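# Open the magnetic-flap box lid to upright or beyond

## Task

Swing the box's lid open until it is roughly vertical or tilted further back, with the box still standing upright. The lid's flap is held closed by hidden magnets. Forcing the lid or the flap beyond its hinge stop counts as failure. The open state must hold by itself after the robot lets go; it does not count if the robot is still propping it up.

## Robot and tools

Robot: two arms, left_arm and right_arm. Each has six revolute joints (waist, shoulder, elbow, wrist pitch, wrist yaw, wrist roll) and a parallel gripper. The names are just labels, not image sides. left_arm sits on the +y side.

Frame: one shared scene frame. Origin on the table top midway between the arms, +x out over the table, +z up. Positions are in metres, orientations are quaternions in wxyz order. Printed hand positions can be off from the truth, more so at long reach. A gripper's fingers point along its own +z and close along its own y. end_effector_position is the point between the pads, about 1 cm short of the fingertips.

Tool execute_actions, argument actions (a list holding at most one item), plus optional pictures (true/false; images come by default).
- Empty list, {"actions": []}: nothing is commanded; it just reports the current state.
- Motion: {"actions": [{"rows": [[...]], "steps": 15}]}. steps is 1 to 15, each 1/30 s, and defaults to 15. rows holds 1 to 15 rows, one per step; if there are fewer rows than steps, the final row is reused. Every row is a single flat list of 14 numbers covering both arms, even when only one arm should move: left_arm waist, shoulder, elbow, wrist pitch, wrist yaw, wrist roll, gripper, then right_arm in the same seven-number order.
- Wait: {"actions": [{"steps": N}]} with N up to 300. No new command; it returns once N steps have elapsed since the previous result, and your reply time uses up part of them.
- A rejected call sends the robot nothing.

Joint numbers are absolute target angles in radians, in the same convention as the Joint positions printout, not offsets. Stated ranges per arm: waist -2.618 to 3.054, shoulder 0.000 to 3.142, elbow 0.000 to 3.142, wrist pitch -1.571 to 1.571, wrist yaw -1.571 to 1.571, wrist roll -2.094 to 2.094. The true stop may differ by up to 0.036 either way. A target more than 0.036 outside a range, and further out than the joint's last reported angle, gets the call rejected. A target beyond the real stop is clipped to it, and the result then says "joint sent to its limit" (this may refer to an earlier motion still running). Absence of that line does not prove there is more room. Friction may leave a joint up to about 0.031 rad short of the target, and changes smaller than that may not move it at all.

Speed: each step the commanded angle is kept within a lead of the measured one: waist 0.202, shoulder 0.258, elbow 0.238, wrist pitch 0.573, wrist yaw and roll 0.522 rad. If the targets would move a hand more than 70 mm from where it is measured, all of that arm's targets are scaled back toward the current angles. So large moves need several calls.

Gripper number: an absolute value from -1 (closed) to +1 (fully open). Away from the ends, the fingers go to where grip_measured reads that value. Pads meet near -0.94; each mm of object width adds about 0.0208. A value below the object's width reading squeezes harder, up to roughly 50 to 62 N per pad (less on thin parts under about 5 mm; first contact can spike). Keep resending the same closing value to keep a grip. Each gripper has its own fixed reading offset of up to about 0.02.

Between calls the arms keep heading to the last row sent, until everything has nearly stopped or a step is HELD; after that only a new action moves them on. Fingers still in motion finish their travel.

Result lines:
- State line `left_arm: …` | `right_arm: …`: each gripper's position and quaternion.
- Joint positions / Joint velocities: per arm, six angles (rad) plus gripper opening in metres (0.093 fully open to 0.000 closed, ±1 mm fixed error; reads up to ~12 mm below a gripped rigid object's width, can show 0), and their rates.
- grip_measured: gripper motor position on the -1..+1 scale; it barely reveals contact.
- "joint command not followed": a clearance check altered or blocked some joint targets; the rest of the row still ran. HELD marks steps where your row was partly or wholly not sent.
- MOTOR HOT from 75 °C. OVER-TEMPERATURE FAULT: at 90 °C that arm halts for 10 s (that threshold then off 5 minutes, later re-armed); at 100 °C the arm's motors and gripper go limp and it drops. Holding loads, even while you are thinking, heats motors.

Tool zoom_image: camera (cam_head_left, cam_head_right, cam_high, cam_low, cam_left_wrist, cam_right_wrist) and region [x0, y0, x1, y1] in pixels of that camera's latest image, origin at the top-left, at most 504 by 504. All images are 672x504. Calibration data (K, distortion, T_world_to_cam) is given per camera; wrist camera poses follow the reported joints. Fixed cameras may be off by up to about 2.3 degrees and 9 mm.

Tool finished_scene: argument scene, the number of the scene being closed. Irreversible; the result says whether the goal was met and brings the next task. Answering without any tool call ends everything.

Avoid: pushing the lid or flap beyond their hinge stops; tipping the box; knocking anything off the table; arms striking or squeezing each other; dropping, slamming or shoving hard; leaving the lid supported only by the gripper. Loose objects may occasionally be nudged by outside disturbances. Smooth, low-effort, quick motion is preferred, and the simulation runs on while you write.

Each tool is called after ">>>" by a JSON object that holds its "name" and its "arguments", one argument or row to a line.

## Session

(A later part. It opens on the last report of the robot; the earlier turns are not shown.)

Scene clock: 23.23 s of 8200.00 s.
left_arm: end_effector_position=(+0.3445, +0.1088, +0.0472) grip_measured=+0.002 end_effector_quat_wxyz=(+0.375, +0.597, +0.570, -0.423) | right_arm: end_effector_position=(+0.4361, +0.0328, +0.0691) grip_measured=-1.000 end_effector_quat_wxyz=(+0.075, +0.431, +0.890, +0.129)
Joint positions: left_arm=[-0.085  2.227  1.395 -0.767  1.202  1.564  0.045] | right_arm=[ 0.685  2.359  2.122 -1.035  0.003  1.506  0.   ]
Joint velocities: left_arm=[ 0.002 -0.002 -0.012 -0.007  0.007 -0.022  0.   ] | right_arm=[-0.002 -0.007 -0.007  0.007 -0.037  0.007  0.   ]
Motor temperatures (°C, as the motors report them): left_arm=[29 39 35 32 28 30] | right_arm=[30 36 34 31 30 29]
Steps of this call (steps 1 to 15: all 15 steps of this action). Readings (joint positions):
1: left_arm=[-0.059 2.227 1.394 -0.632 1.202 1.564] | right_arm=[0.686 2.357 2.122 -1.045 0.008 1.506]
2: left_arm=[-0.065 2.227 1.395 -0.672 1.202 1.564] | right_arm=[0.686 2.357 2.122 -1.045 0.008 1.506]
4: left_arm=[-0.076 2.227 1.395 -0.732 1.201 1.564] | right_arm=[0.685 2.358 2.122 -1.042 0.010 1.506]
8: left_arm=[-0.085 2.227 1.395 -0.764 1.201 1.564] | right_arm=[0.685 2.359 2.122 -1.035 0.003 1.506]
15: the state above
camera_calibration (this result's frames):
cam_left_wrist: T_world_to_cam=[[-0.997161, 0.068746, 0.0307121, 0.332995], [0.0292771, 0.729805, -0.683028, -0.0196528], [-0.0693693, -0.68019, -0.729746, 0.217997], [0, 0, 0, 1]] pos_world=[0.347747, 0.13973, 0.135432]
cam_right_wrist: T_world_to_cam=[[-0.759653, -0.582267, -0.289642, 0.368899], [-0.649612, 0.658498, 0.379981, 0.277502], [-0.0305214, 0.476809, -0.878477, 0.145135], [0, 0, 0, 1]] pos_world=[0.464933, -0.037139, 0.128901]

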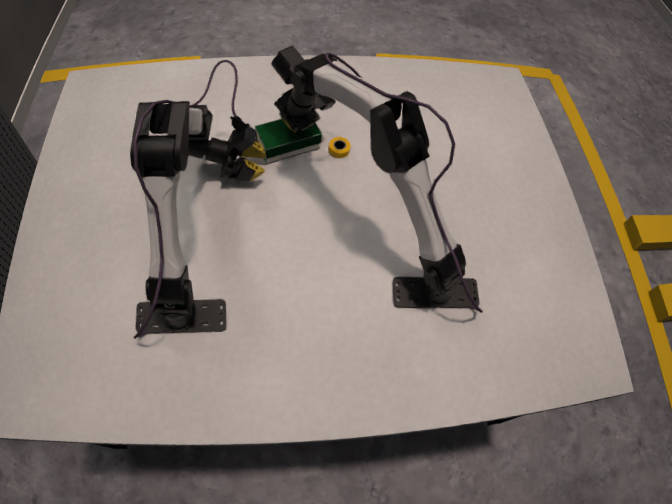

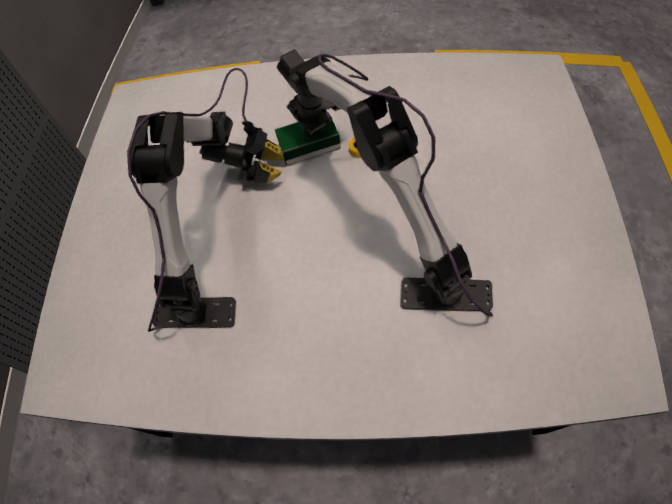

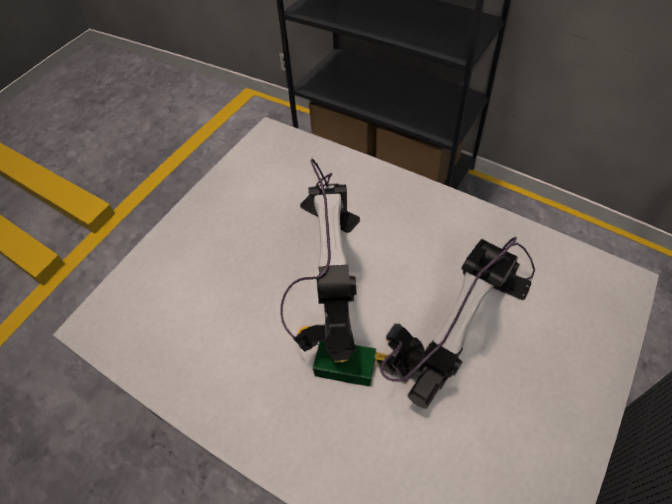

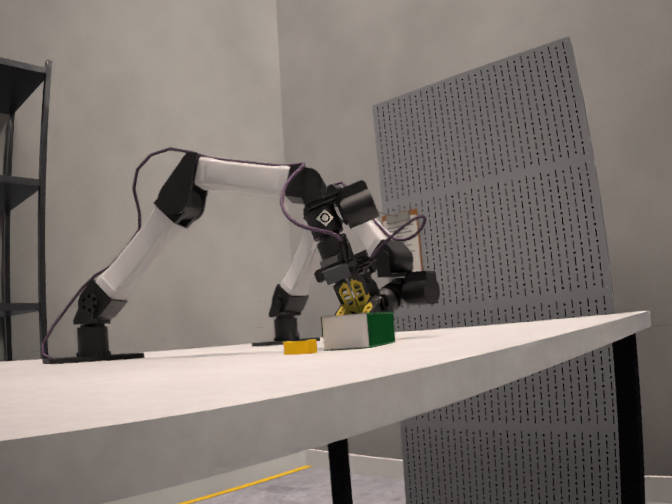

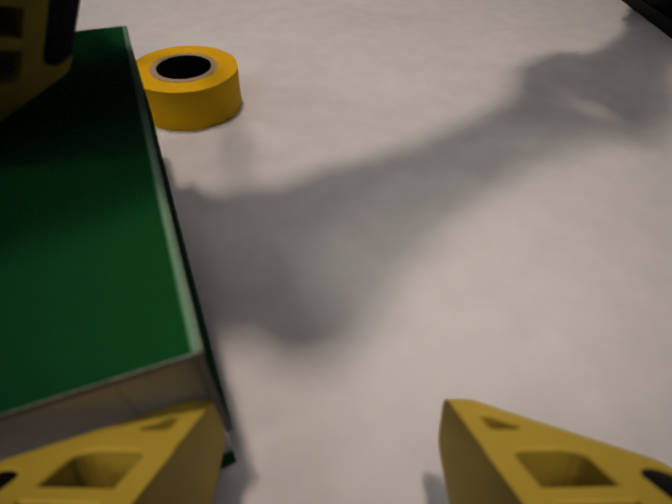

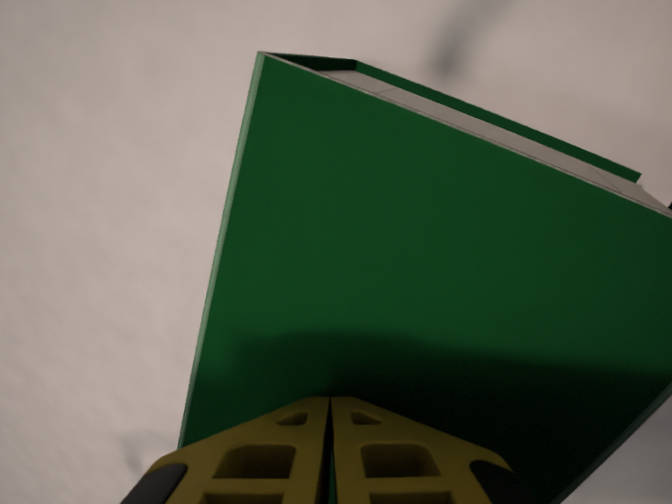

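>>> {"name": "execute_actions", "arguments": {
  "actions": [
    {"rows":[[-0.085,2.22,1.4,-0.75,1.2,1.57,0,0.68,2.27,2.1,-1.03,0,1.5,-1]],"steps":12}
  ],
  "pictures": false
}}

>>> {"name": "execute_actions", "arguments": {
  "actions": [
    {"rows":[[-0.085,2.22,1.4,-0.75,1.2,1.57,0,0.785,2.27,2.1,-1.03,0,1.5,-1]],"steps":12}
  ],
  "pictures": false
}}

>>> {"name": "execute_actions", "arguments": {
  "actions": [
    {"rows":[[-0.085,2.22,1.4,-0.75,1.2,1.57,0,0.785,2.4,2.1,-1.03,0,1.5,-1],[-0.085,2.22,1.4,-0.75,1.2,1.57,0,0.785,2.4,2.1,-1.03,0,1.5,-1],[-0.085,2.22,1.4,-0.75,1.2,1.57,0,0.785,2.4,2.1,-1.03,0,1.5,-1],[-0.085,2.22,1.4,-0.75,1.2,1.57,0,0.785,2.4,2.1,-1.03,0,1.5,-1],[-0.085,2.22,1.4,-0.75,1.2,1.57,0,0.785,2.4,2.1,-1.03,0,1.5,-1],[-0.085,2.22,1.4,-0.75,1.2,1.57,0,0.785,2.4,2.1,-1.03,0,1.5,-1],[-0.085,2.22,1.4,-0.75,1.2,1.57,0,0.785,2.4,2.1,-1.03,0,1.5,-1],[-0.085,2.22,1.4,-0.75,1.2,1.57,0,0.785,2.55,2.1,-1.03,0,1.5,-1]],"steps":15}
  ],
  "pictures": false
}}

>>> {"name": "execute_actions", "arguments": {
  "actions": [
    {"rows":[[-0.12,2.22,1.4,-1.0,1.2,1.57,0,0.785,2.55,2.1,-1.03,0,1.5,-1]],"steps":15}
  ]
}}

Scene clock: 29.67 s of 8200.00 s.
left_arm: end_effector_position=(+0.3455, +0.1087, +0.0472) grip_measured=+0.002 end_effector_quat_wxyz=(+0.378, +0.598, +0.568, -0.421) | right_arm: end_effector_position=(+0.4373, +0.0337, +0.1161) grip_measured=-1.000 end_effector_quat_wxyz=(+0.097, +0.427, +0.883, +0.169)
Joint positions: left_arm=[-0.085  2.227  1.395 -0.759  1.202  1.564  0.045] | right_arm=[ 0.685  2.263  2.115 -1.03   0.003  1.505  0.   ]
Joint velocities: left_arm=[ 0.002  0.002 -0.022 -0.007  0.007 -0.037 -0.   ] | right_arm=[-0.007  0.012  0.022 -0.037 -0.081  0.051  0.   ]
Motor temperatures (°C, as the motors report them): left_arm=[29 41 35 32 28 30] | right_arm=[30 36 34 32 30 29]
Steps of this call (steps 1 to 15: the robot went on to your last target; steps 16 to 181: nothing new was sent; steps 182 to 193: all 12 steps of this action). Readings (joint positions):
182: left_arm=[-0.085 2.227 1.395 -0.760 1.202 1.564] | right_arm=[0.685 2.345 2.120 -1.033 0.003 1.505]
183: left_arm=[-0.085 2.227 1.395 -0.759 1.202 1.564] | right_arm=[0.685 2.333 2.116 -1.035 0.003 1.505]
185: left_arm=[-0.085 2.227 1.395 -0.759 1.202 1.564] | right_arm=[0.685 2.306 2.115 -1.035 0.003 1.505]
189: left_arm=[-0.085 2.227 1.395 -0.759 1.202 1.564] | right_arm=[0.685 2.266 2.115 -1.031 0.003 1.505]
193: the state above

Scene clock: 30.07 s of 8200.00 s.
left_arm: end_effector_position=(+0.3455, +0.1087, +0.0472) grip_measured=+0.002 end_effector_quat_wxyz=(+0.378, +0.598, +0.568, -0.421) | right_arm: end_effector_position=(+0.4004, +0.0814, +0.1161) grip_measured=-1.000 end_effector_quat_wxyz=(+0.086, +0.377, +0.905, +0.175)
Joint positions: left_arm=[-0.085  2.227  1.395 -0.759  1.202  1.564  0.045] | right_arm=[ 0.797  2.263  2.115 -1.03  -0.001  1.505  0.   ]
Joint velocities: left_arm=[-0.007 -0.007 -0.002 -0.095  0.007 -0.007 -0.001] | right_arm=[-0.056 -0.007  0.002 -0.051  0.007 -0.022  0.   ]
Motor temperatures (°C, as the motors report them): left_arm=[29 42 35 32 28 30] | right_arm=[30 36 34 32 30 29]
Steps of this call (steps 1 to 12: all 12 steps of this action). Readings (joint positions):
1: left_arm=[-0.085 2.227 1.395 -0.759 1.202 1.564] | right_arm=[0.692 2.263 2.115 -1.030 0.006 1.505]
2: left_arm=[-0.085 2.227 1.395 -0.759 1.202 1.564] | right_arm=[0.704 2.263 2.115 -1.030 0.008 1.505]
4: left_arm=[-0.085 2.227 1.395 -0.759 1.202 1.564] | right_arm=[0.741 2.263 2.115 -1.030 0.009 1.505]
8: left_arm=[-0.085 2.227 1.395 -0.759 1.202 1.564] | right_arm=[0.797 2.263 2.115 -1.030 0.001 1.505]
12: the state above

Scene clock: 30.57 s of 8200.00 s.
left_arm: end_effector_position=(+0.3455, +0.1087, +0.0472) grip_measured=+0.002 end_effector_quat_wxyz=(+0.378, +0.598, +0.568, -0.421) | right_arm: end_effector_position=(+0.4056, +0.0839, +0.0689) grip_measured=-1.000 end_effector_quat_wxyz=(+0.071, +0.381, +0.911, +0.143)
Joint positions: left_arm=[-0.085  2.227  1.395 -0.759  1.202  1.564  0.045] | right_arm=[ 0.794  2.37   2.136 -1.015 -0.001  1.505  0.   ]
Joint velocities: left_arm=[-0.007  0.002 -0.002 -0.022 -0.066 -0.022  0.   ] | right_arm=[-0.012 -0.007 -0.017 -0.007 -0.095 -0.037  0.   ]
Motor temperatures (°C, as the motors report them): left_arm=[29 42 35 32 28 30] | right_arm=[30 36 34 32 30 29]
Steps of this call (steps 1 to 15: all 15 steps of this action). Readings (joint positions):
1: left_arm=[-0.085 2.227 1.395 -0.759 1.202 1.564] | right_arm=[0.796 2.272 2.115 -1.029 -0.001 1.505]
2: left_arm=[-0.085 2.227 1.395 -0.759 1.202 1.564] | right_arm=[0.794 2.283 2.115 -1.022 -0.001 1.505]
4: left_arm=[-0.085 2.227 1.395 -0.759 1.202 1.564] | right_arm=[0.794 2.324 2.115 -1.020 -0.001 1.505]
8: left_arm=[-0.085 2.227 1.395 -0.759 1.202 1.564] | right_arm=[0.794 2.350 2.118 -1.018 -0.001 1.505]
15: the state above

Scene clock: 31.07 s of 8200.00 s.
left_arm: end_effector_position=(+0.3111, +0.1001, +0.0517) grip_measured=+0.002 end_effector_quat_wxyz=(+0.302, +0.561, +0.600, -0.484) | right_arm: end_effector_position=(+0.4056, +0.0839, +0.0689) grip_measured=-1.000 end_effector_quat_wxyz=(+0.071, +0.381, +0.911, +0.143)
Joint positions: left_arm=[-0.116  2.227  1.398 -0.981  1.202  1.565  0.045] | right_arm=[ 0.794  2.37   2.136 -1.015 -0.001  1.505  0.   ]
Joint velocities: left_arm=[ 0.002 -0.007 -0.012 -0.022 -0.037  0.007  0.   ] | right_arm=[-0.007 -0.007 -0.012 -0.037 -0.022  0.022  0.   ]
Motor temperatures (°C, as the motors report them): left_arm=[29 42 35 32 28 30] | right_arm=[30 36 34 32 30 29]
Steps of this call (steps 1 to 15: all 15 steps of this action). Readings (joint positions):
1: left_arm=[-0.087 2.227 1.397 -0.785 1.202 1.565] | right_arm=[0.794 2.370 2.136 -1.015 -0.001 1.505]
2: left_arm=[-0.090 2.227 1.398 -0.817 1.202 1.565] | right_arm=[0.794 2.370 2.136 -1.015 -0.001 1.505]
4: left_arm=[-0.100 2.227 1.398 -0.878 1.202 1.565] | right_arm=[0.794 2.370 2.136 -1.015 -0.001 1.505]
8: left_arm=[-0.115 2.227 1.398 -0.946 1.202 1.565] | right_arm=[0.794 2.370 2.136 -1.015 -0.001 1.505]
15: the state above
camera_calibration (this result's frames):
cam_left_wrist: T_world_to_cam=[[-0.966194, 0.0967326, 0.238981, 0.276929], [-0.0896138, 0.74314, -0.663108, 0.025265], [-0.24174, -0.662107, -0.709349, 0.263786], [0, 0, 0, 1]] pos_world=[0.333599, 0.129091, 0.137689]
cam_right_wrist: T_world_to_cam=[[-0.686561, -0.657579, -0.310198, 0.35349], [-0.723558, 0.576047, 0.380307, 0.26101], [-0.0713935, 0.485551, -0.871288, 0.135064], [0, 0, 0, 1]] pos_world=[0.441191, 0.0165131, 0.128068]

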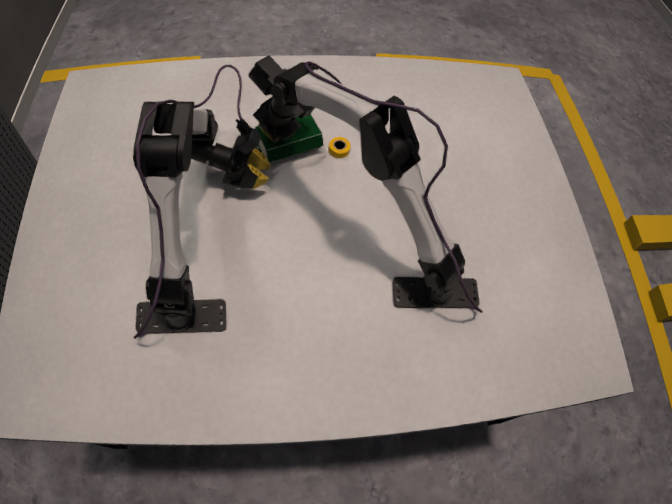

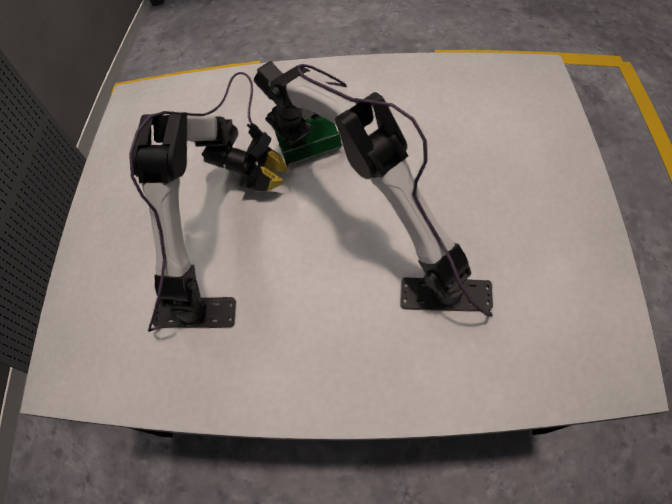

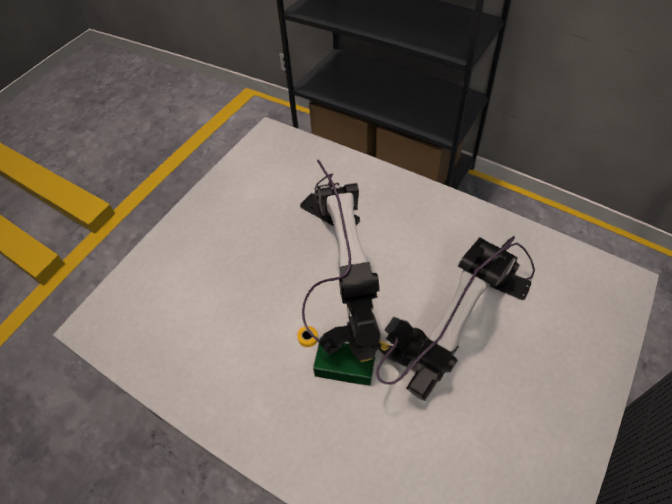

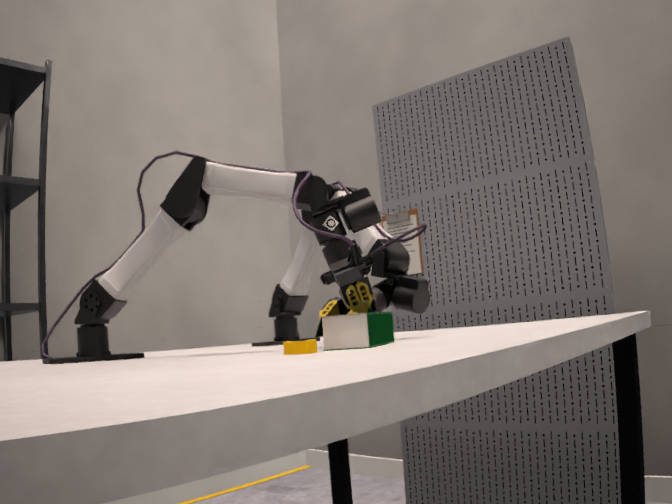

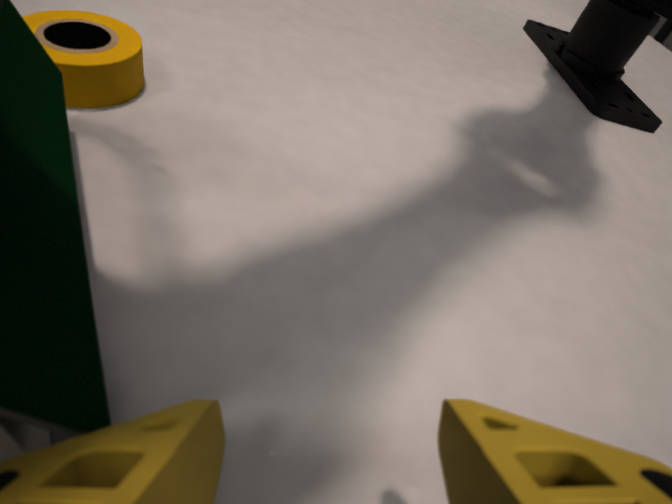

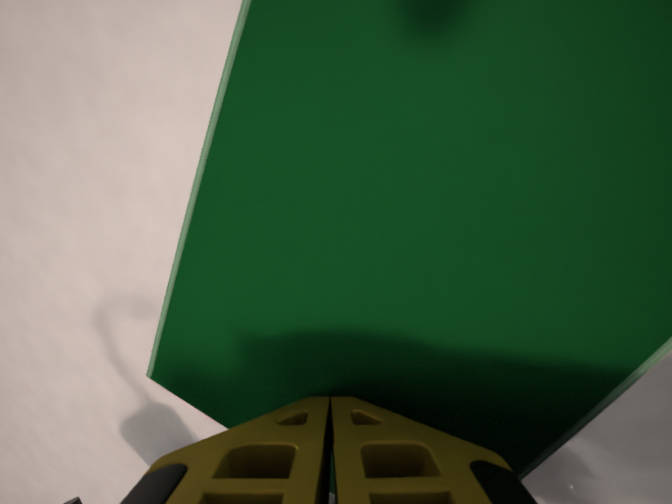

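>>> {"name": "execute_actions", "arguments": {
  "actions": [
    {"rows":[[-0.03,2.22,1.4,-1.0,1.2,1.57,0,0.785,2.55,2.1,-1.03,0,1.5,-1]],"steps":10}
  ],
  "pictures": false
}}

>>> {"name": "execute_actions", "arguments": {
  "actions": [
    {"rows":[[-0.03,2.22,1.4,-0.68,1.2,1.57,0,0.785,2.55,2.1,-1.03,0,1.5,-1]],"steps":15}
  ],
  "pictures": false
}}

>>> {"name": "execute_actions", "arguments": {
  "actions": [
    {"rows":[[-0.1,2.22,1.4,-0.68,1.2,1.57,0,0.785,2.55,2.1,-1.03,0,1.5,-1]],"steps":12}
  ],
  "pictures": false
}}

>>> {"name": "execute_actions", "arguments": {
  "actions": [
    {"rows":[[-0.17,2.22,1.4,-0.87,1.2,1.57,0,0.785,2.55,2.1,-1.03,0,1.5,-1]],"steps":15}
  ]
}}

Scene clock: 36.03 s of 8200.00 s.
left_arm: end_effector_position=(+0.3261, +0.1321, +0.0520) grip_measured=+0.002 end_effector_quat_wxyz=(+0.320, +0.531, +0.627, -0.472) | right_arm: end_effector_position=(+0.4056, +0.0839, +0.0689) grip_measured=-1.000 end_effector_quat_wxyz=(+0.071, +0.381, +0.911, +0.143)
Joint positions: left_arm=[-0.024  2.227  1.398 -0.99   1.202  1.565  0.045] | right_arm=[ 0.794  2.37   2.136 -1.015 -0.001  1.505  0.   ]
Joint velocities: left_arm=[ 0.002 -0.012  0.002 -0.007 -0.022  0.022 -0.001] | right_arm=[ 0.002 -0.007 -0.017  0.007 -0.081  0.037  0.   ]
Motor temperatures (°C, as the motors report them): left_arm=[29 43 35 32 28 30] | right_arm=[30 36 34 31 30 29]
Steps of this call (steps 1 to 15: the robot went on to your last target; steps 16 to 139: nothing new was sent; steps 140 to 149: all 10 steps of this action). Readings (joint positions):
140: left_arm=[-0.108 2.227 1.398 -0.990 1.202 1.565] | right_arm=[0.794 2.370 2.136 -1.015 -0.001 1.505]
141: left_arm=[-0.095 2.227 1.398 -0.990 1.202 1.565] | right_arm=[0.794 2.370 2.136 -1.015 -0.001 1.505]
143: left_arm=[-0.056 2.227 1.398 -0.990 1.202 1.565] | right_arm=[0.794 2.370 2.136 -1.015 -0.001 1.505]
147: left_arm=[-0.023 2.227 1.398 -0.990 1.202 1.565] | right_arm=[0.794 2.370 2.136 -1.015 -0.001 1.505]
149: the state above

Scene clock: 36.53 s of 8200.00 s.
left_arm: end_effector_position=(+0.3646, +0.1316, +0.0479) grip_measured=+0.002 end_effector_quat_wxyz=(+0.408, +0.593, +0.573, -0.391) | right_arm: end_effector_position=(+0.4056, +0.0839, +0.0689) grip_measured=-1.000 end_effector_quat_wxyz=(+0.071, +0.381, +0.911, +0.143)
Joint positions: left_arm=[-0.024  2.227  1.397 -0.7    1.202  1.565  0.045] | right_arm=[ 0.794  2.37   2.136 -1.015 -0.001  1.505  0.   ]
Joint velocities: left_arm=[-0.007  0.012 -0.002  0.081  0.037  0.022  0.   ] | right_arm=[-0.007 -0.022 -0.007  0.051 -0.037 -0.037  0.   ]
Motor temperatures (°C, as the motors report them): left_arm=[29 44 35 32 28 30] | right_arm=[30 36 34 31 30 29]
Steps of this call (steps 1 to 15: all 15 steps of this action). Readings (joint positions):
1: left_arm=[-0.024 2.227 1.397 -0.957 1.202 1.565] | right_arm=[0.794 2.370 2.136 -1.015 -0.001 1.505]
2: left_arm=[-0.024 2.227 1.397 -0.903 1.202 1.565] | right_arm=[0.794 2.370 2.136 -1.015 -0.001 1.505]
4: left_arm=[-0.024 2.227 1.397 -0.821 1.202 1.565] | right_arm=[0.794 2.370 2.136 -1.015 -0.001 1.505]
8: left_arm=[-0.024 2.227 1.397 -0.741 1.202 1.565] | right_arm=[0.794 2.370 2.136 -1.015 -0.001 1.505]
15: the state above

Scene clock: 36.93 s of 8200.00 s.
left_arm: end_effector_position=(+0.3541, +0.1059, +0.0475) grip_measured=+0.002 end_effector_quat_wxyz=(+0.397, +0.613, +0.552, -0.402) | right_arm: end_effector_position=(+0.4073, +0.0819, +0.0689) grip_measured=-1.000 end_effector_quat_wxyz=(+0.074, +0.382, +0.910, +0.142)
Joint positions: left_arm=[-0.09   2.227  1.397 -0.692  1.199  1.565  0.045] | right_arm=[ 0.791  2.37   2.136 -1.016  0.005  1.505  0.   ]
Joint velocities: left_arm=[-0.002  0.002  0.017 -0.066  0.066 -0.007 -0.001] | right_arm=[ 0.002  0.007 -0.022  0.037  0.022 -0.037  0.   ]
Motor temperatures (°C, as the motors report them): left_arm=[29 44 35 32 28 30] | right_arm=[30 36 34 31 30 29]
Steps of this call (steps 1 to 12: all 12 steps of this action). Readings (joint positions):
1: left_arm=[-0.030 2.227 1.397 -0.697 1.202 1.565] | right_arm=[0.794 2.370 2.136 -1.015 -0.001 1.505]
2: left_arm=[-0.042 2.227 1.397 -0.695 1.202 1.565] | right_arm=[0.794 2.370 2.136 -1.015 -0.001 1.505]
4: left_arm=[-0.075 2.227 1.397 -0.692 1.202 1.565] | right_arm=[0.794 2.370 2.136 -1.015 -0.001 1.505]
8: left_arm=[-0.090 2.227 1.397 -0.692 1.199 1.565] | right_arm=[0.791 2.370 2.136 -1.016 0.005 1.505]
12: the state above

Scene clock: 37.43 s of 8200.00 s.
left_arm: end_effector_position=(+0.3197, +0.0841, +0.0476) grip_measured=+0.002 end_effector_quat_wxyz=(+0.332, +0.603, +0.565, -0.455) | right_arm: end_effector_position=(+0.4095, +0.0795, +0.0690) grip_measured=-1.000 end_effector_quat_wxyz=(+0.078, +0.384, +0.909, +0.140)
Joint positions: left_arm=[-0.157  2.227  1.398 -0.851  1.195  1.565  0.045] | right_arm=[ 0.788  2.37   2.136 -1.015  0.015  1.505  0.   ]
Joint velocities: left_arm=[-0.027 -0.007  0.002 -0.11  -0.051 -0.051 -0.001] | right_arm=[-0.002  0.017 -0.017 -0.081 -0.037 -0.022  0.   ]
Motor temperatures (°C, as the motors report them): left_arm=[29 44 35 32 28 30] | right_arm=[30 36 34 31 30 29]
Steps of this call (steps 1 to 15: all 15 steps of this action). Readings (joint positions):
1: left_arm=[-0.096 2.227 1.398 -0.711 1.199 1.565] | right_arm=[0.791 2.370 2.136 -1.016 0.005 1.505]
2: left_arm=[-0.106 2.227 1.398 -0.740 1.198 1.565] | right_arm=[0.791 2.370 2.136 -1.016 0.007 1.505]
4: left_arm=[-0.130 2.227 1.398 -0.787 1.196 1.565] | right_arm=[0.790 2.370 2.136 -1.015 0.012 1.505]
8: left_arm=[-0.151 2.227 1.398 -0.832 1.195 1.565] | right_arm=[0.788 2.370 2.136 -1.015 0.015 1.505]
15: the state above
camera_calibration (this result's frames):
cam_left_wrist: T_world_to_cam=[[-0.983859, 0.14007, 0.111364, 0.295889], [0.0288185, 0.738233, -0.67393, -0.00169248], [-0.17661, -0.659843, -0.730353, 0.232332], [0, 0, 0, 1]] pos_world=[0.332194, 0.113107, 0.135592]
cam_right_wrist: T_world_to_cam=[[-0.690472, -0.653655, -0.309812, 0.354542], [-0.721108, 0.588232, 0.366042, 0.265325], [-0.0570237, 0.47615, -0.877513, 0.1328], [0, 0, 0, 1]] pos_world=[0.443702, 0.0124431, 0.129255]

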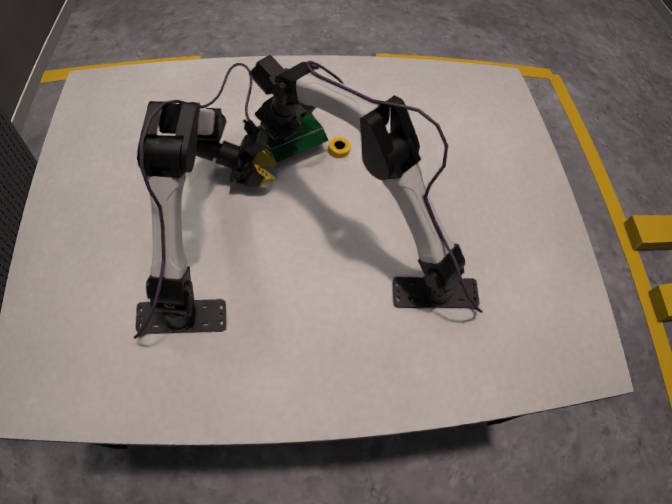

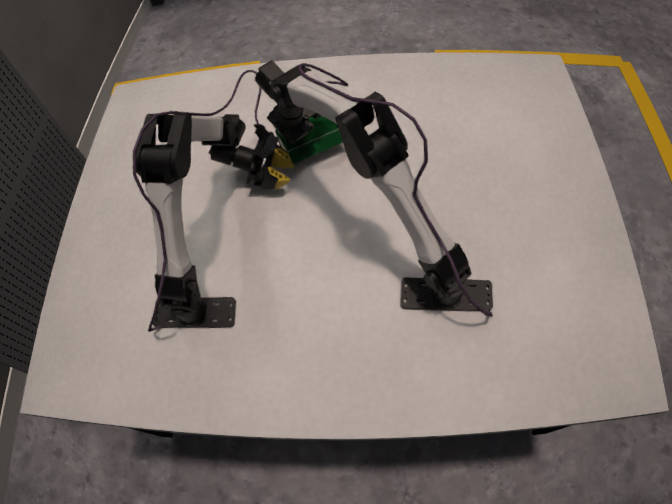

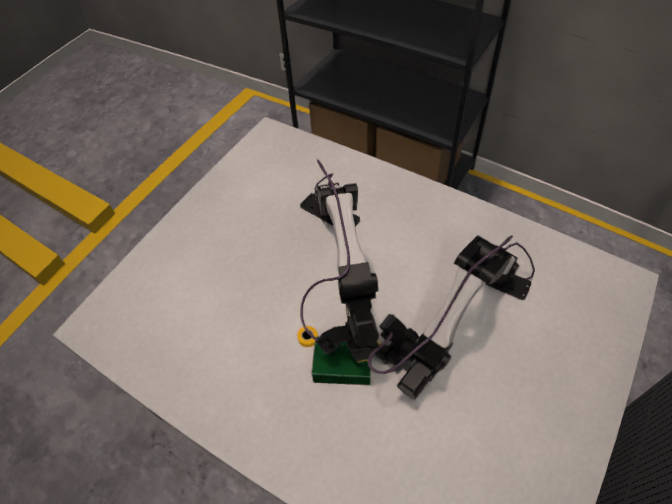

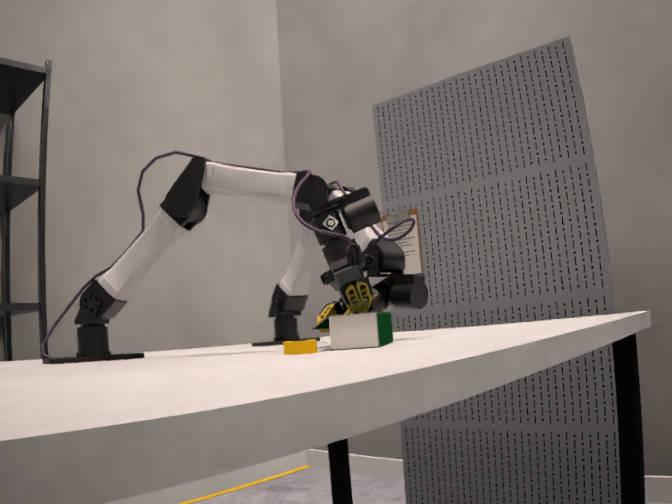

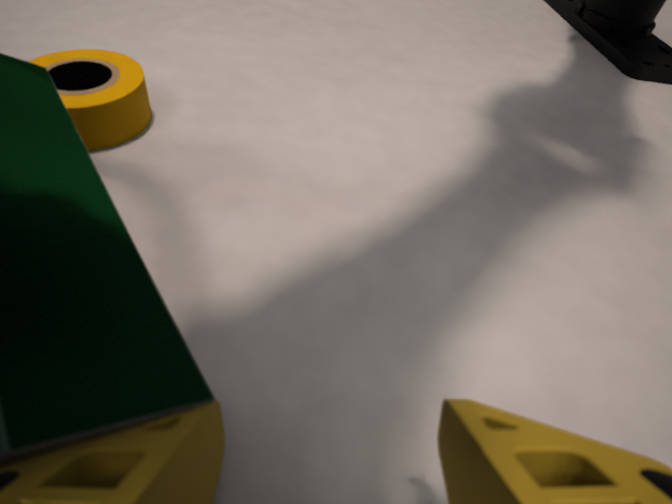

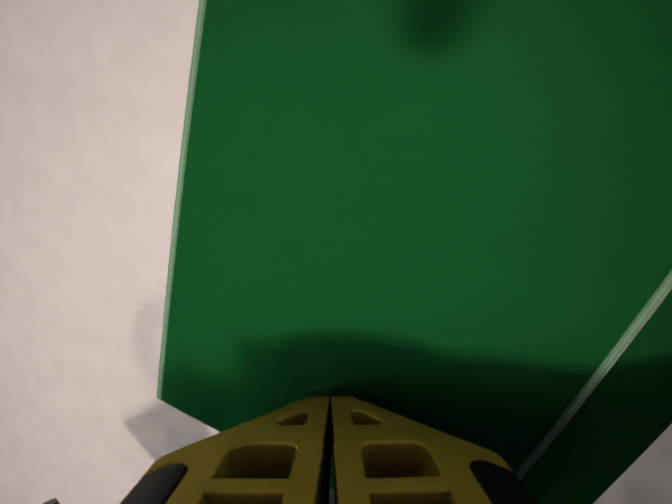

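>>> {"name": "execute_actions", "arguments": {
  "actions": [
    {"rows":[[-0.24,2.22,1.4,-0.67,1.2,1.57,0,0.785,2.55,2.1,-1.03,0,1.5,-1]],"steps":15}
  ]
}}

Scene clock: 41.77 s of 8200.00 s.
left_arm: end_effector_position=(+0.3242, +0.0591, +0.0425) grip_measured=+0.002 end_effector_quat_wxyz=(+0.354, +0.651, +0.523, -0.423) | right_arm: end_effector_position=(+0.4163, +0.0748, +0.0695) grip_measured=-1.000 end_effector_quat_wxyz=(+0.091, +0.389, +0.906, +0.138)
Joint positions: left_arm=[-0.223  2.227  1.398 -0.711  1.167  1.557  0.045] | right_arm=[ 0.781  2.371  2.136 -1.005  0.038  1.505  0.   ]
Joint velocities: left_arm=[ 0.002 -0.002 -0.007  0.081 -0.066 -0.037 -0.001] | right_arm=[-0.007 -0.032 -0.027 -0.007 -0.037 -0.095  0.   ]
Motor temperatures (°C, as the motors report them): left_arm=[29 45 35 32 28 30] | right_arm=[30 35 34 31 30 29]
Steps of this call (steps 1 to 15: the robot went on to your last target; steps 16 to 115: nothing new was sent; steps 116 to 130: all 15 steps of this action). Readings (joint positions):
116: left_arm=[-0.165 2.227 1.398 -0.836 1.194 1.565] | right_arm=[0.788 2.370 2.136 -1.015 0.015 1.505]
117: left_arm=[-0.175 2.227 1.398 -0.811 1.191 1.565] | right_arm=[0.788 2.370 2.136 -1.012 0.024 1.505]
119: left_arm=[-0.203 2.227 1.398 -0.766 1.183 1.562] | right_arm=[0.783 2.370 2.136 -1.009 0.030 1.505]
123: left_arm=[-0.223 2.227 1.398 -0.721 1.170 1.557] | right_arm=[0.781 2.370 2.136 -1.009 0.034 1.505]
130: the state above
camera_calibration (this result's frames):
cam_left_wrist: T_world_to_cam=[[-0.978878, 0.203275, -0.0218517, 0.304675], [0.167219, 0.734554, -0.657624, -0.0321429], [-0.117627, -0.647387, -0.75303, 0.194027], [0, 0, 0, 1]] pos_world=[0.326438, 0.0872886, 0.131628]
cam_right_wrist: T_world_to_cam=[[-0.693608, -0.64663, -0.317455, 0.357653], [-0.719665, 0.602778, 0.344587, 0.272612], [-0.0314653, 0.46747, -0.883449, 0.126244], [0, 0, 0, 1]] pos_world=[0.448233, 0.00792907, 0.131131]

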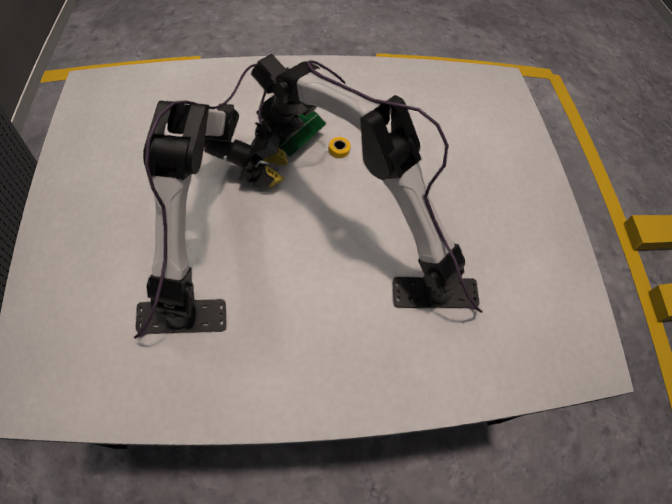

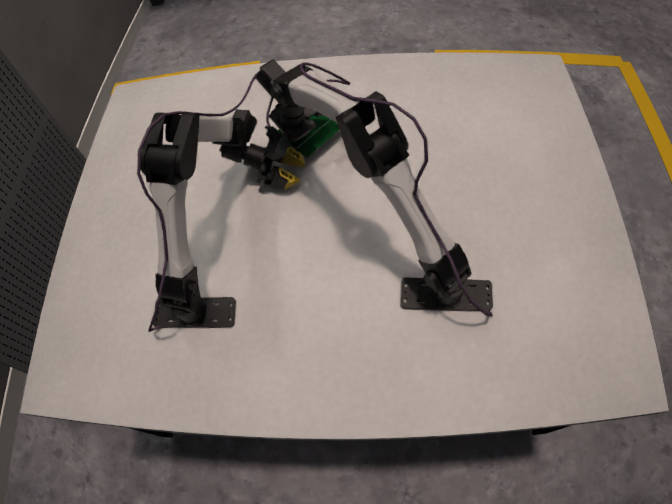

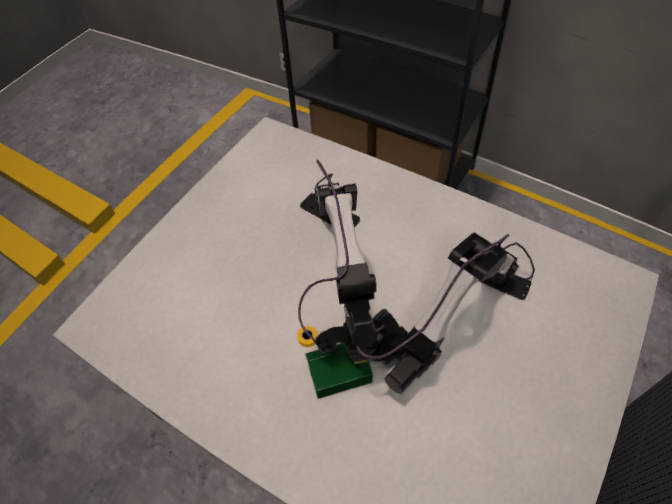

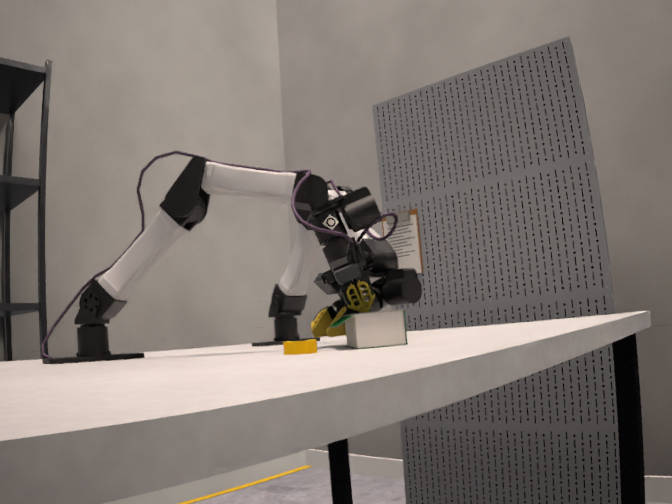

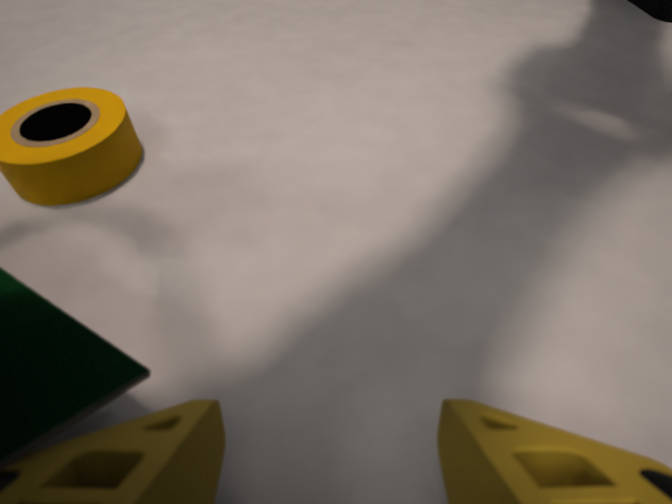

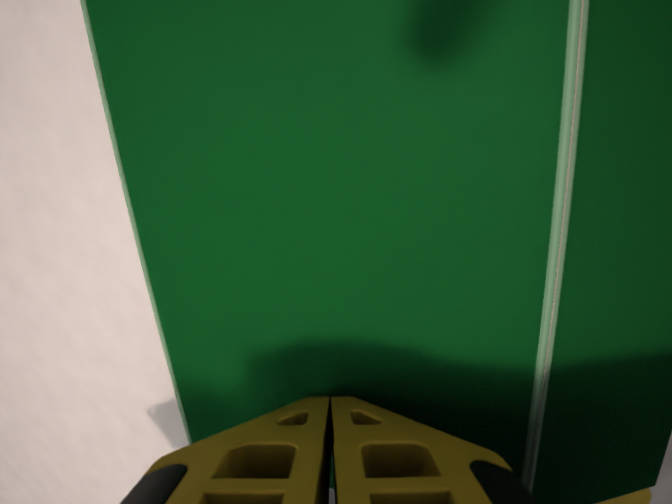

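>>> {"name": "execute_actions", "arguments": {
  "actions": [
    {"rows":[[-0.223,2.227,1.4,-0.71,1.17,1.557,0,0.78,2.1,2.0,-1.03,0,0,-1]],"steps":12}
  ],
  "pictures": false
}}

>>> {"name": "execute_actions", "arguments": {
  "actions": [
    {"rows":[[-0.223,2.227,1.4,-0.71,1.17,1.557,0,0.72,1.5,0.6,0.3,0,0,-1]],"steps":15}
  ],
  "pictures": false
}}

>>> {"name": "execute_actions", "arguments": {
  "actions": [
    {"steps":15}
  ],
  "pictures": false
}}

>>> {"name": "execute_actions", "arguments": {
  "actions": [
    {"rows":[[-0.223,2.227,1.4,-0.71,1.17,1.557,0,0.72,1.78,0.49,0.79,0,0,-1]],"steps":15}
  ],
  "pictures": false
}}

>>> {"name": "execute_actions", "arguments": {
  "actions": [
    {"steps":15}
  ]
}}

Scene clock: 47.93 s of 8200.00 s.
left_arm: end_effector_position=(+0.3241, +0.0591, +0.0425) grip_measured=+0.002 end_effector_quat_wxyz=(+0.353, +0.650, +0.523, -0.423) | right_arm: end_effector_position=(+0.3915, +0.0594, +0.1854) grip_measured=-1.000 end_effector_quat_wxyz=(+0.222, -0.150, +0.955, +0.126)
Joint positions: left_arm=[-0.223  2.227  1.398 -0.711  1.167  1.557  0.045] | right_arm=[ 0.781  2.062  2.021 -1.014  0.013  0.384  0.   ]
Joint velocities: left_arm=[ 0.007 -0.002  0.022  0.037 -0.022 -0.022 -0.   ] | right_arm=[-0.017  0.139 -0.012 -0.081 -0.037 -2.601  0.   ]
Motor temperatures (°C, as the motors report them): left_arm=[29 47 35 32 29 30] | right_arm=[30 35 34 31 30 29]
Steps of this call (steps 1 to 15: the robot went on to your last target; steps 16 to 173: nothing new was sent; steps 174 to 185: all 12 steps of this action). Readings (joint positions):
174: left_arm=[-0.223 2.227 1.398 -0.711 1.165 1.557] | right_arm=[0.781 2.343 2.113 -0.992 0.037 1.441]
175: left_arm=[-0.223 2.227 1.398 -0.711 1.165 1.557] | right_arm=[0.781 2.304 2.073 -0.996 0.032 1.361]
177: left_arm=[-0.223 2.227 1.398 -0.711 1.167 1.557] | right_arm=[0.781 2.214 2.025 -1.021 0.023 1.175]
181: left_arm=[-0.223 2.227 1.398 -0.711 1.167 1.557] | right_arm=[0.781 2.081 2.021 -1.018 0.016 0.776]
185: the state above

Scene clock: 48.43 s of 8200.00 s.
left_arm: end_effector_position=(+0.3241, +0.0591, +0.0425) grip_measured=+0.002 end_effector_quat_wxyz=(+0.353, +0.650, +0.523, -0.423) | right_arm: end_effector_position=(+0.3813, +0.0197, +0.3221) grip_measured=-1.000 end_effector_quat_wxyz=(+0.621, -0.225, +0.718, +0.218)
Joint positions: left_arm=[-0.223  2.227  1.398 -0.711  1.167  1.557  0.045] | right_arm=[0.729 1.446 1.122 0.191 0.008 0.035 0.   ]
Joint velocities: left_arm=[ 0.002 -0.017 -0.002 -0.022  0.007  0.037 -0.002] | right_arm=[-0.017  0.085 -1.443  0.711  0.095 -0.139  0.   ]
Motor temperatures (°C, as the motors report them): left_arm=[29 47 35 32 29 30] | right_arm=[30 35 34 32 30 29]
Steps of this call (steps 1 to 15: all 15 steps of this action). Readings (joint positions):
1: left_arm=[-0.223 2.227 1.398 -0.711 1.167 1.557] | right_arm=[0.778 2.040 1.978 -0.952 0.011 0.327]
2: left_arm=[-0.223 2.227 1.398 -0.711 1.167 1.557] | right_arm=[0.774 2.003 1.912 -0.875 0.009 0.284]
4: left_arm=[-0.223 2.227 1.398 -0.711 1.167 1.557] | right_arm=[0.759 1.910 1.790 -0.736 0.008 0.214]
8: left_arm=[-0.223 2.227 1.398 -0.711 1.167 1.557] | right_arm=[0.734 1.685 1.567 -0.437 0.008 0.123]
15: the state above

Scene clock: 48.93 s of 8200.00 s.
left_arm: end_effector_position=(+0.3241, +0.0591, +0.0425) grip_measured=+0.002 end_effector_quat_wxyz=(+0.353, +0.650, +0.523, -0.423) | right_arm: end_effector_position=(+0.3166, -0.0293, +0.0825) grip_measured=-1.000 end_effector_quat_wxyz=(+0.433, -0.278, +0.845, +0.144)
Joint positions: left_arm=[-0.223  2.227  1.398 -0.711  1.167  1.557  0.045] | right_arm=[0.729 1.495 0.604 0.268 0.008 0.009 0.   ]
Joint velocities: left_arm=[-0.002 -0.007  0.012 -0.139  0.022  0.037  0.001] | right_arm=[ 0.007 -0.007 -0.012  0.227 -0.125 -0.007  0.   ]
Motor temperatures (°C, as the motors report them): left_arm=[29 47 35 32 29 30] | right_arm=[30 35 34 32 30 29]
Steps of this call (steps 1 to 15: the robot went on to your last target). Readings (joint positions):
1: left_arm=[-0.223 2.227 1.398 -0.711 1.167 1.557] | right_arm=[0.729 1.450 1.071 0.210 0.008 0.031]
2: left_arm=[-0.223 2.227 1.398 -0.711 1.167 1.557] | right_arm=[0.729 1.453 1.019 0.224 0.008 0.028]
4: left_arm=[-0.223 2.227 1.398 -0.711 1.167 1.557] | right_arm=[0.729 1.460 0.914 0.243 0.008 0.024]
8: left_arm=[-0.223 2.227 1.398 -0.711 1.167 1.557] | right_arm=[0.729 1.469 0.704 0.267 0.008 0.017]
15: the state above

Scene clock: 49.43 s of 8200.00 s.
left_arm: end_effector_position=(+0.3241, +0.0591, +0.0425) grip_measured=+0.002 end_effector_quat_wxyz=(+0.353, +0.650, +0.523, -0.423) | right_arm: end_effector_position=(+0.3284, -0.0204, +0.0334) grip_measured=-1.000 end_effector_quat_wxyz=(+0.476, -0.271, +0.822, +0.158)
Joint positions: left_arm=[-0.223  2.227  1.398 -0.711  1.167  1.557  0.045] | right_arm=[0.729 1.781 0.497 0.765 0.008 0.008 0.   ]
Joint velocities: left_arm=[ 0.002  0.007  0.007  0.007  0.007 -0.022 -0.001] | right_arm=[ 0.017  0.007  0.017  0.168  0.022 -0.051  0.   ]
Motor temperatures (°C, as the motors report them): left_arm=[29 47 35 32 29 30] | right_arm=[30 35 34 32 30 29]
Steps of this call (steps 1 to 15: all 15 steps of this action). Readings (joint positions):
1: left_arm=[-0.223 2.227 1.398 -0.711 1.167 1.557] | right_arm=[0.729 1.525 0.587 0.361 0.008 0.009]
2: left_arm=[-0.223 2.227 1.398 -0.711 1.167 1.557] | right_arm=[0.729 1.586 0.574 0.478 0.008 0.009]
4: left_arm=[-0.223 2.227 1.398 -0.711 1.167 1.557] | right_arm=[0.729 1.709 0.550 0.607 0.008 0.008]
8: left_arm=[-0.223 2.227 1.398 -0.711 1.167 1.557] | right_arm=[0.729 1.781 0.498 0.667 0.008 0.008]
15: the state above

Scene clock: 49.93 s of 8200.00 s.
left_arm: end_effector_position=(+0.3241, +0.0591, +0.0425) grip_measured=+0.002 end_effector_quat_wxyz=(+0.353, +0.650, +0.523, -0.423) | right_arm: end_effector_position=(+0.3304, -0.0189, +0.0378) grip_measured=-1.000 end_effector_quat_wxyz=(+0.485, -0.269, +0.817, +0.161)
Joint positions: left_arm=[-0.223  2.227  1.398 -0.711  1.167  1.557  0.045] | right_arm=[0.729 1.781 0.497 0.786 0.008 0.008 0.   ]
Joint velocities: left_arm=[ 0.002 -0.017 -0.002  0.007  0.007 -0.007 -0.   ] | right_arm=[-0.017 -0.017 -0.017  0.007 -0.066 -0.007  0.   ]
Motor temperatures (°C, as the motors report them): left_arm=[29 47 35 32 29 30] | right_arm=[30 36 34 32 30 29]
Steps of this call (steps 1 to 15: the robot went on to your last target). Readings (joint positions):
1: left_arm=[-0.223 2.227 1.398 -0.711 1.167 1.557] | right_arm=[0.729 1.781 0.497 0.770 0.008 0.008]
2: left_arm=[-0.223 2.227 1.398 -0.711 1.167 1.557] | right_arm=[0.729 1.781 0.497 0.774 0.008 0.008]
4: left_arm=[-0.223 2.227 1.398 -0.711 1.167 1.557] | right_arm=[0.729 1.781 0.497 0.779 0.008 0.008]
8: left_arm=[-0.223 2.227 1.398 -0.711 1.167 1.557] | right_arm=[0.729 1.781 0.497 0.784 0.008 0.008]
15: the state above
camera_calibration (this result's frames):
cam_left_wrist: T_world_to_cam=[[-0.978931, 0.203137, -0.0207359, 0.304546], [0.166348, 0.734482, -0.657925, -0.0317868], [-0.118419, -0.647512, -0.752798, 0.194309], [0, 0, 0, 1]] pos_world=[0.326426, 0.0872998, 0.131677]
cam_right_wrist: T_world_to_cam=[[0.584756, -0.81106, -0.0155721, -0.209463], [-0.653052, -0.459274, -0.602155, 0.271896], [0.481232, 0.362283, -0.798227, -0.0352053], [0, 0, 0, 1]] pos_world=[0.316989, -0.032258, 0.13236]

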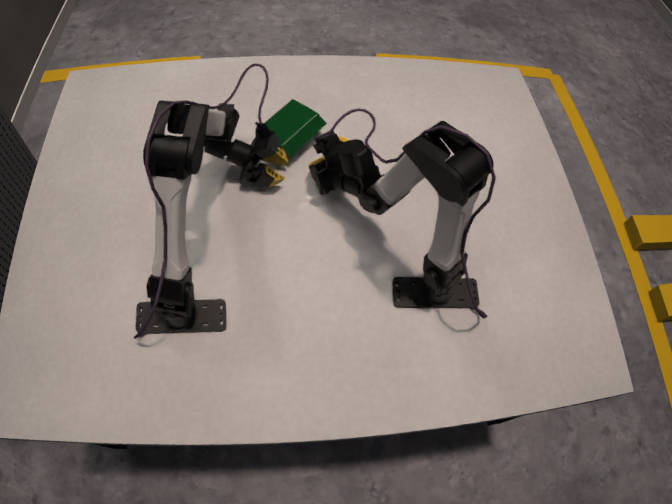

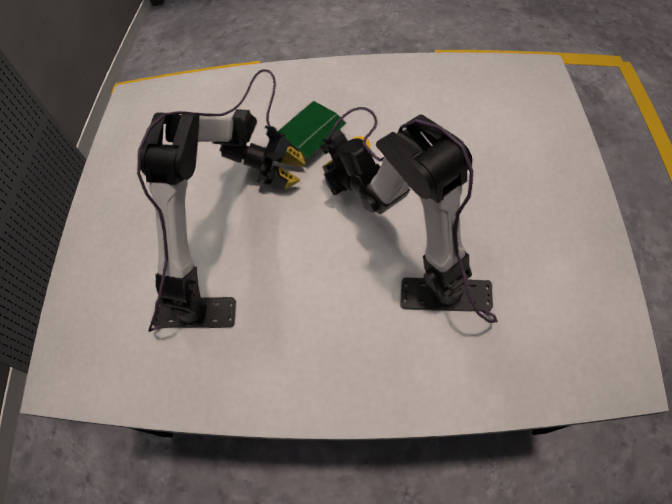

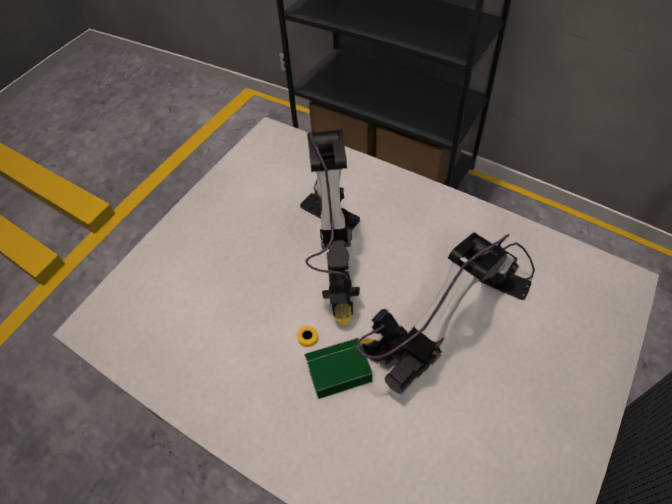

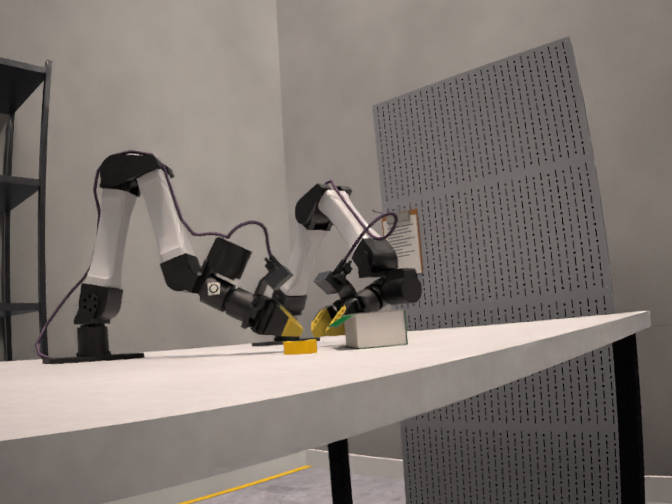

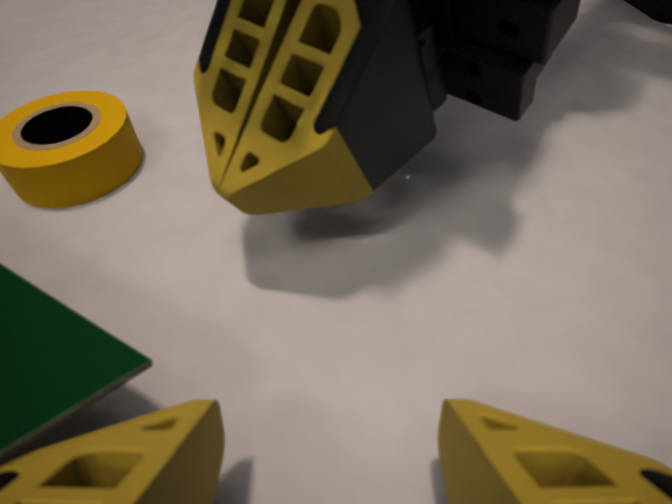

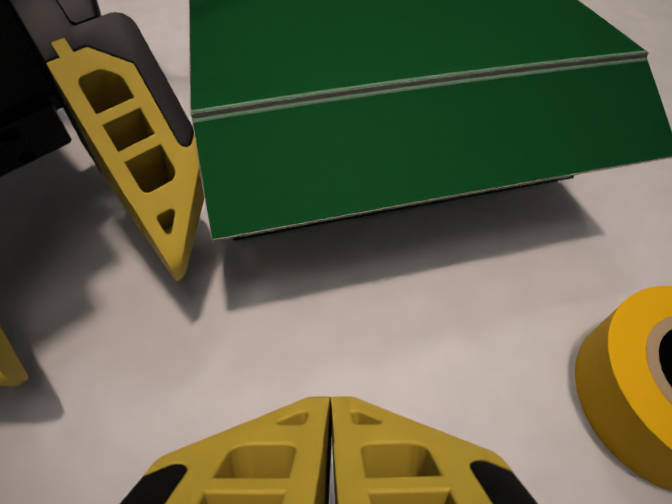

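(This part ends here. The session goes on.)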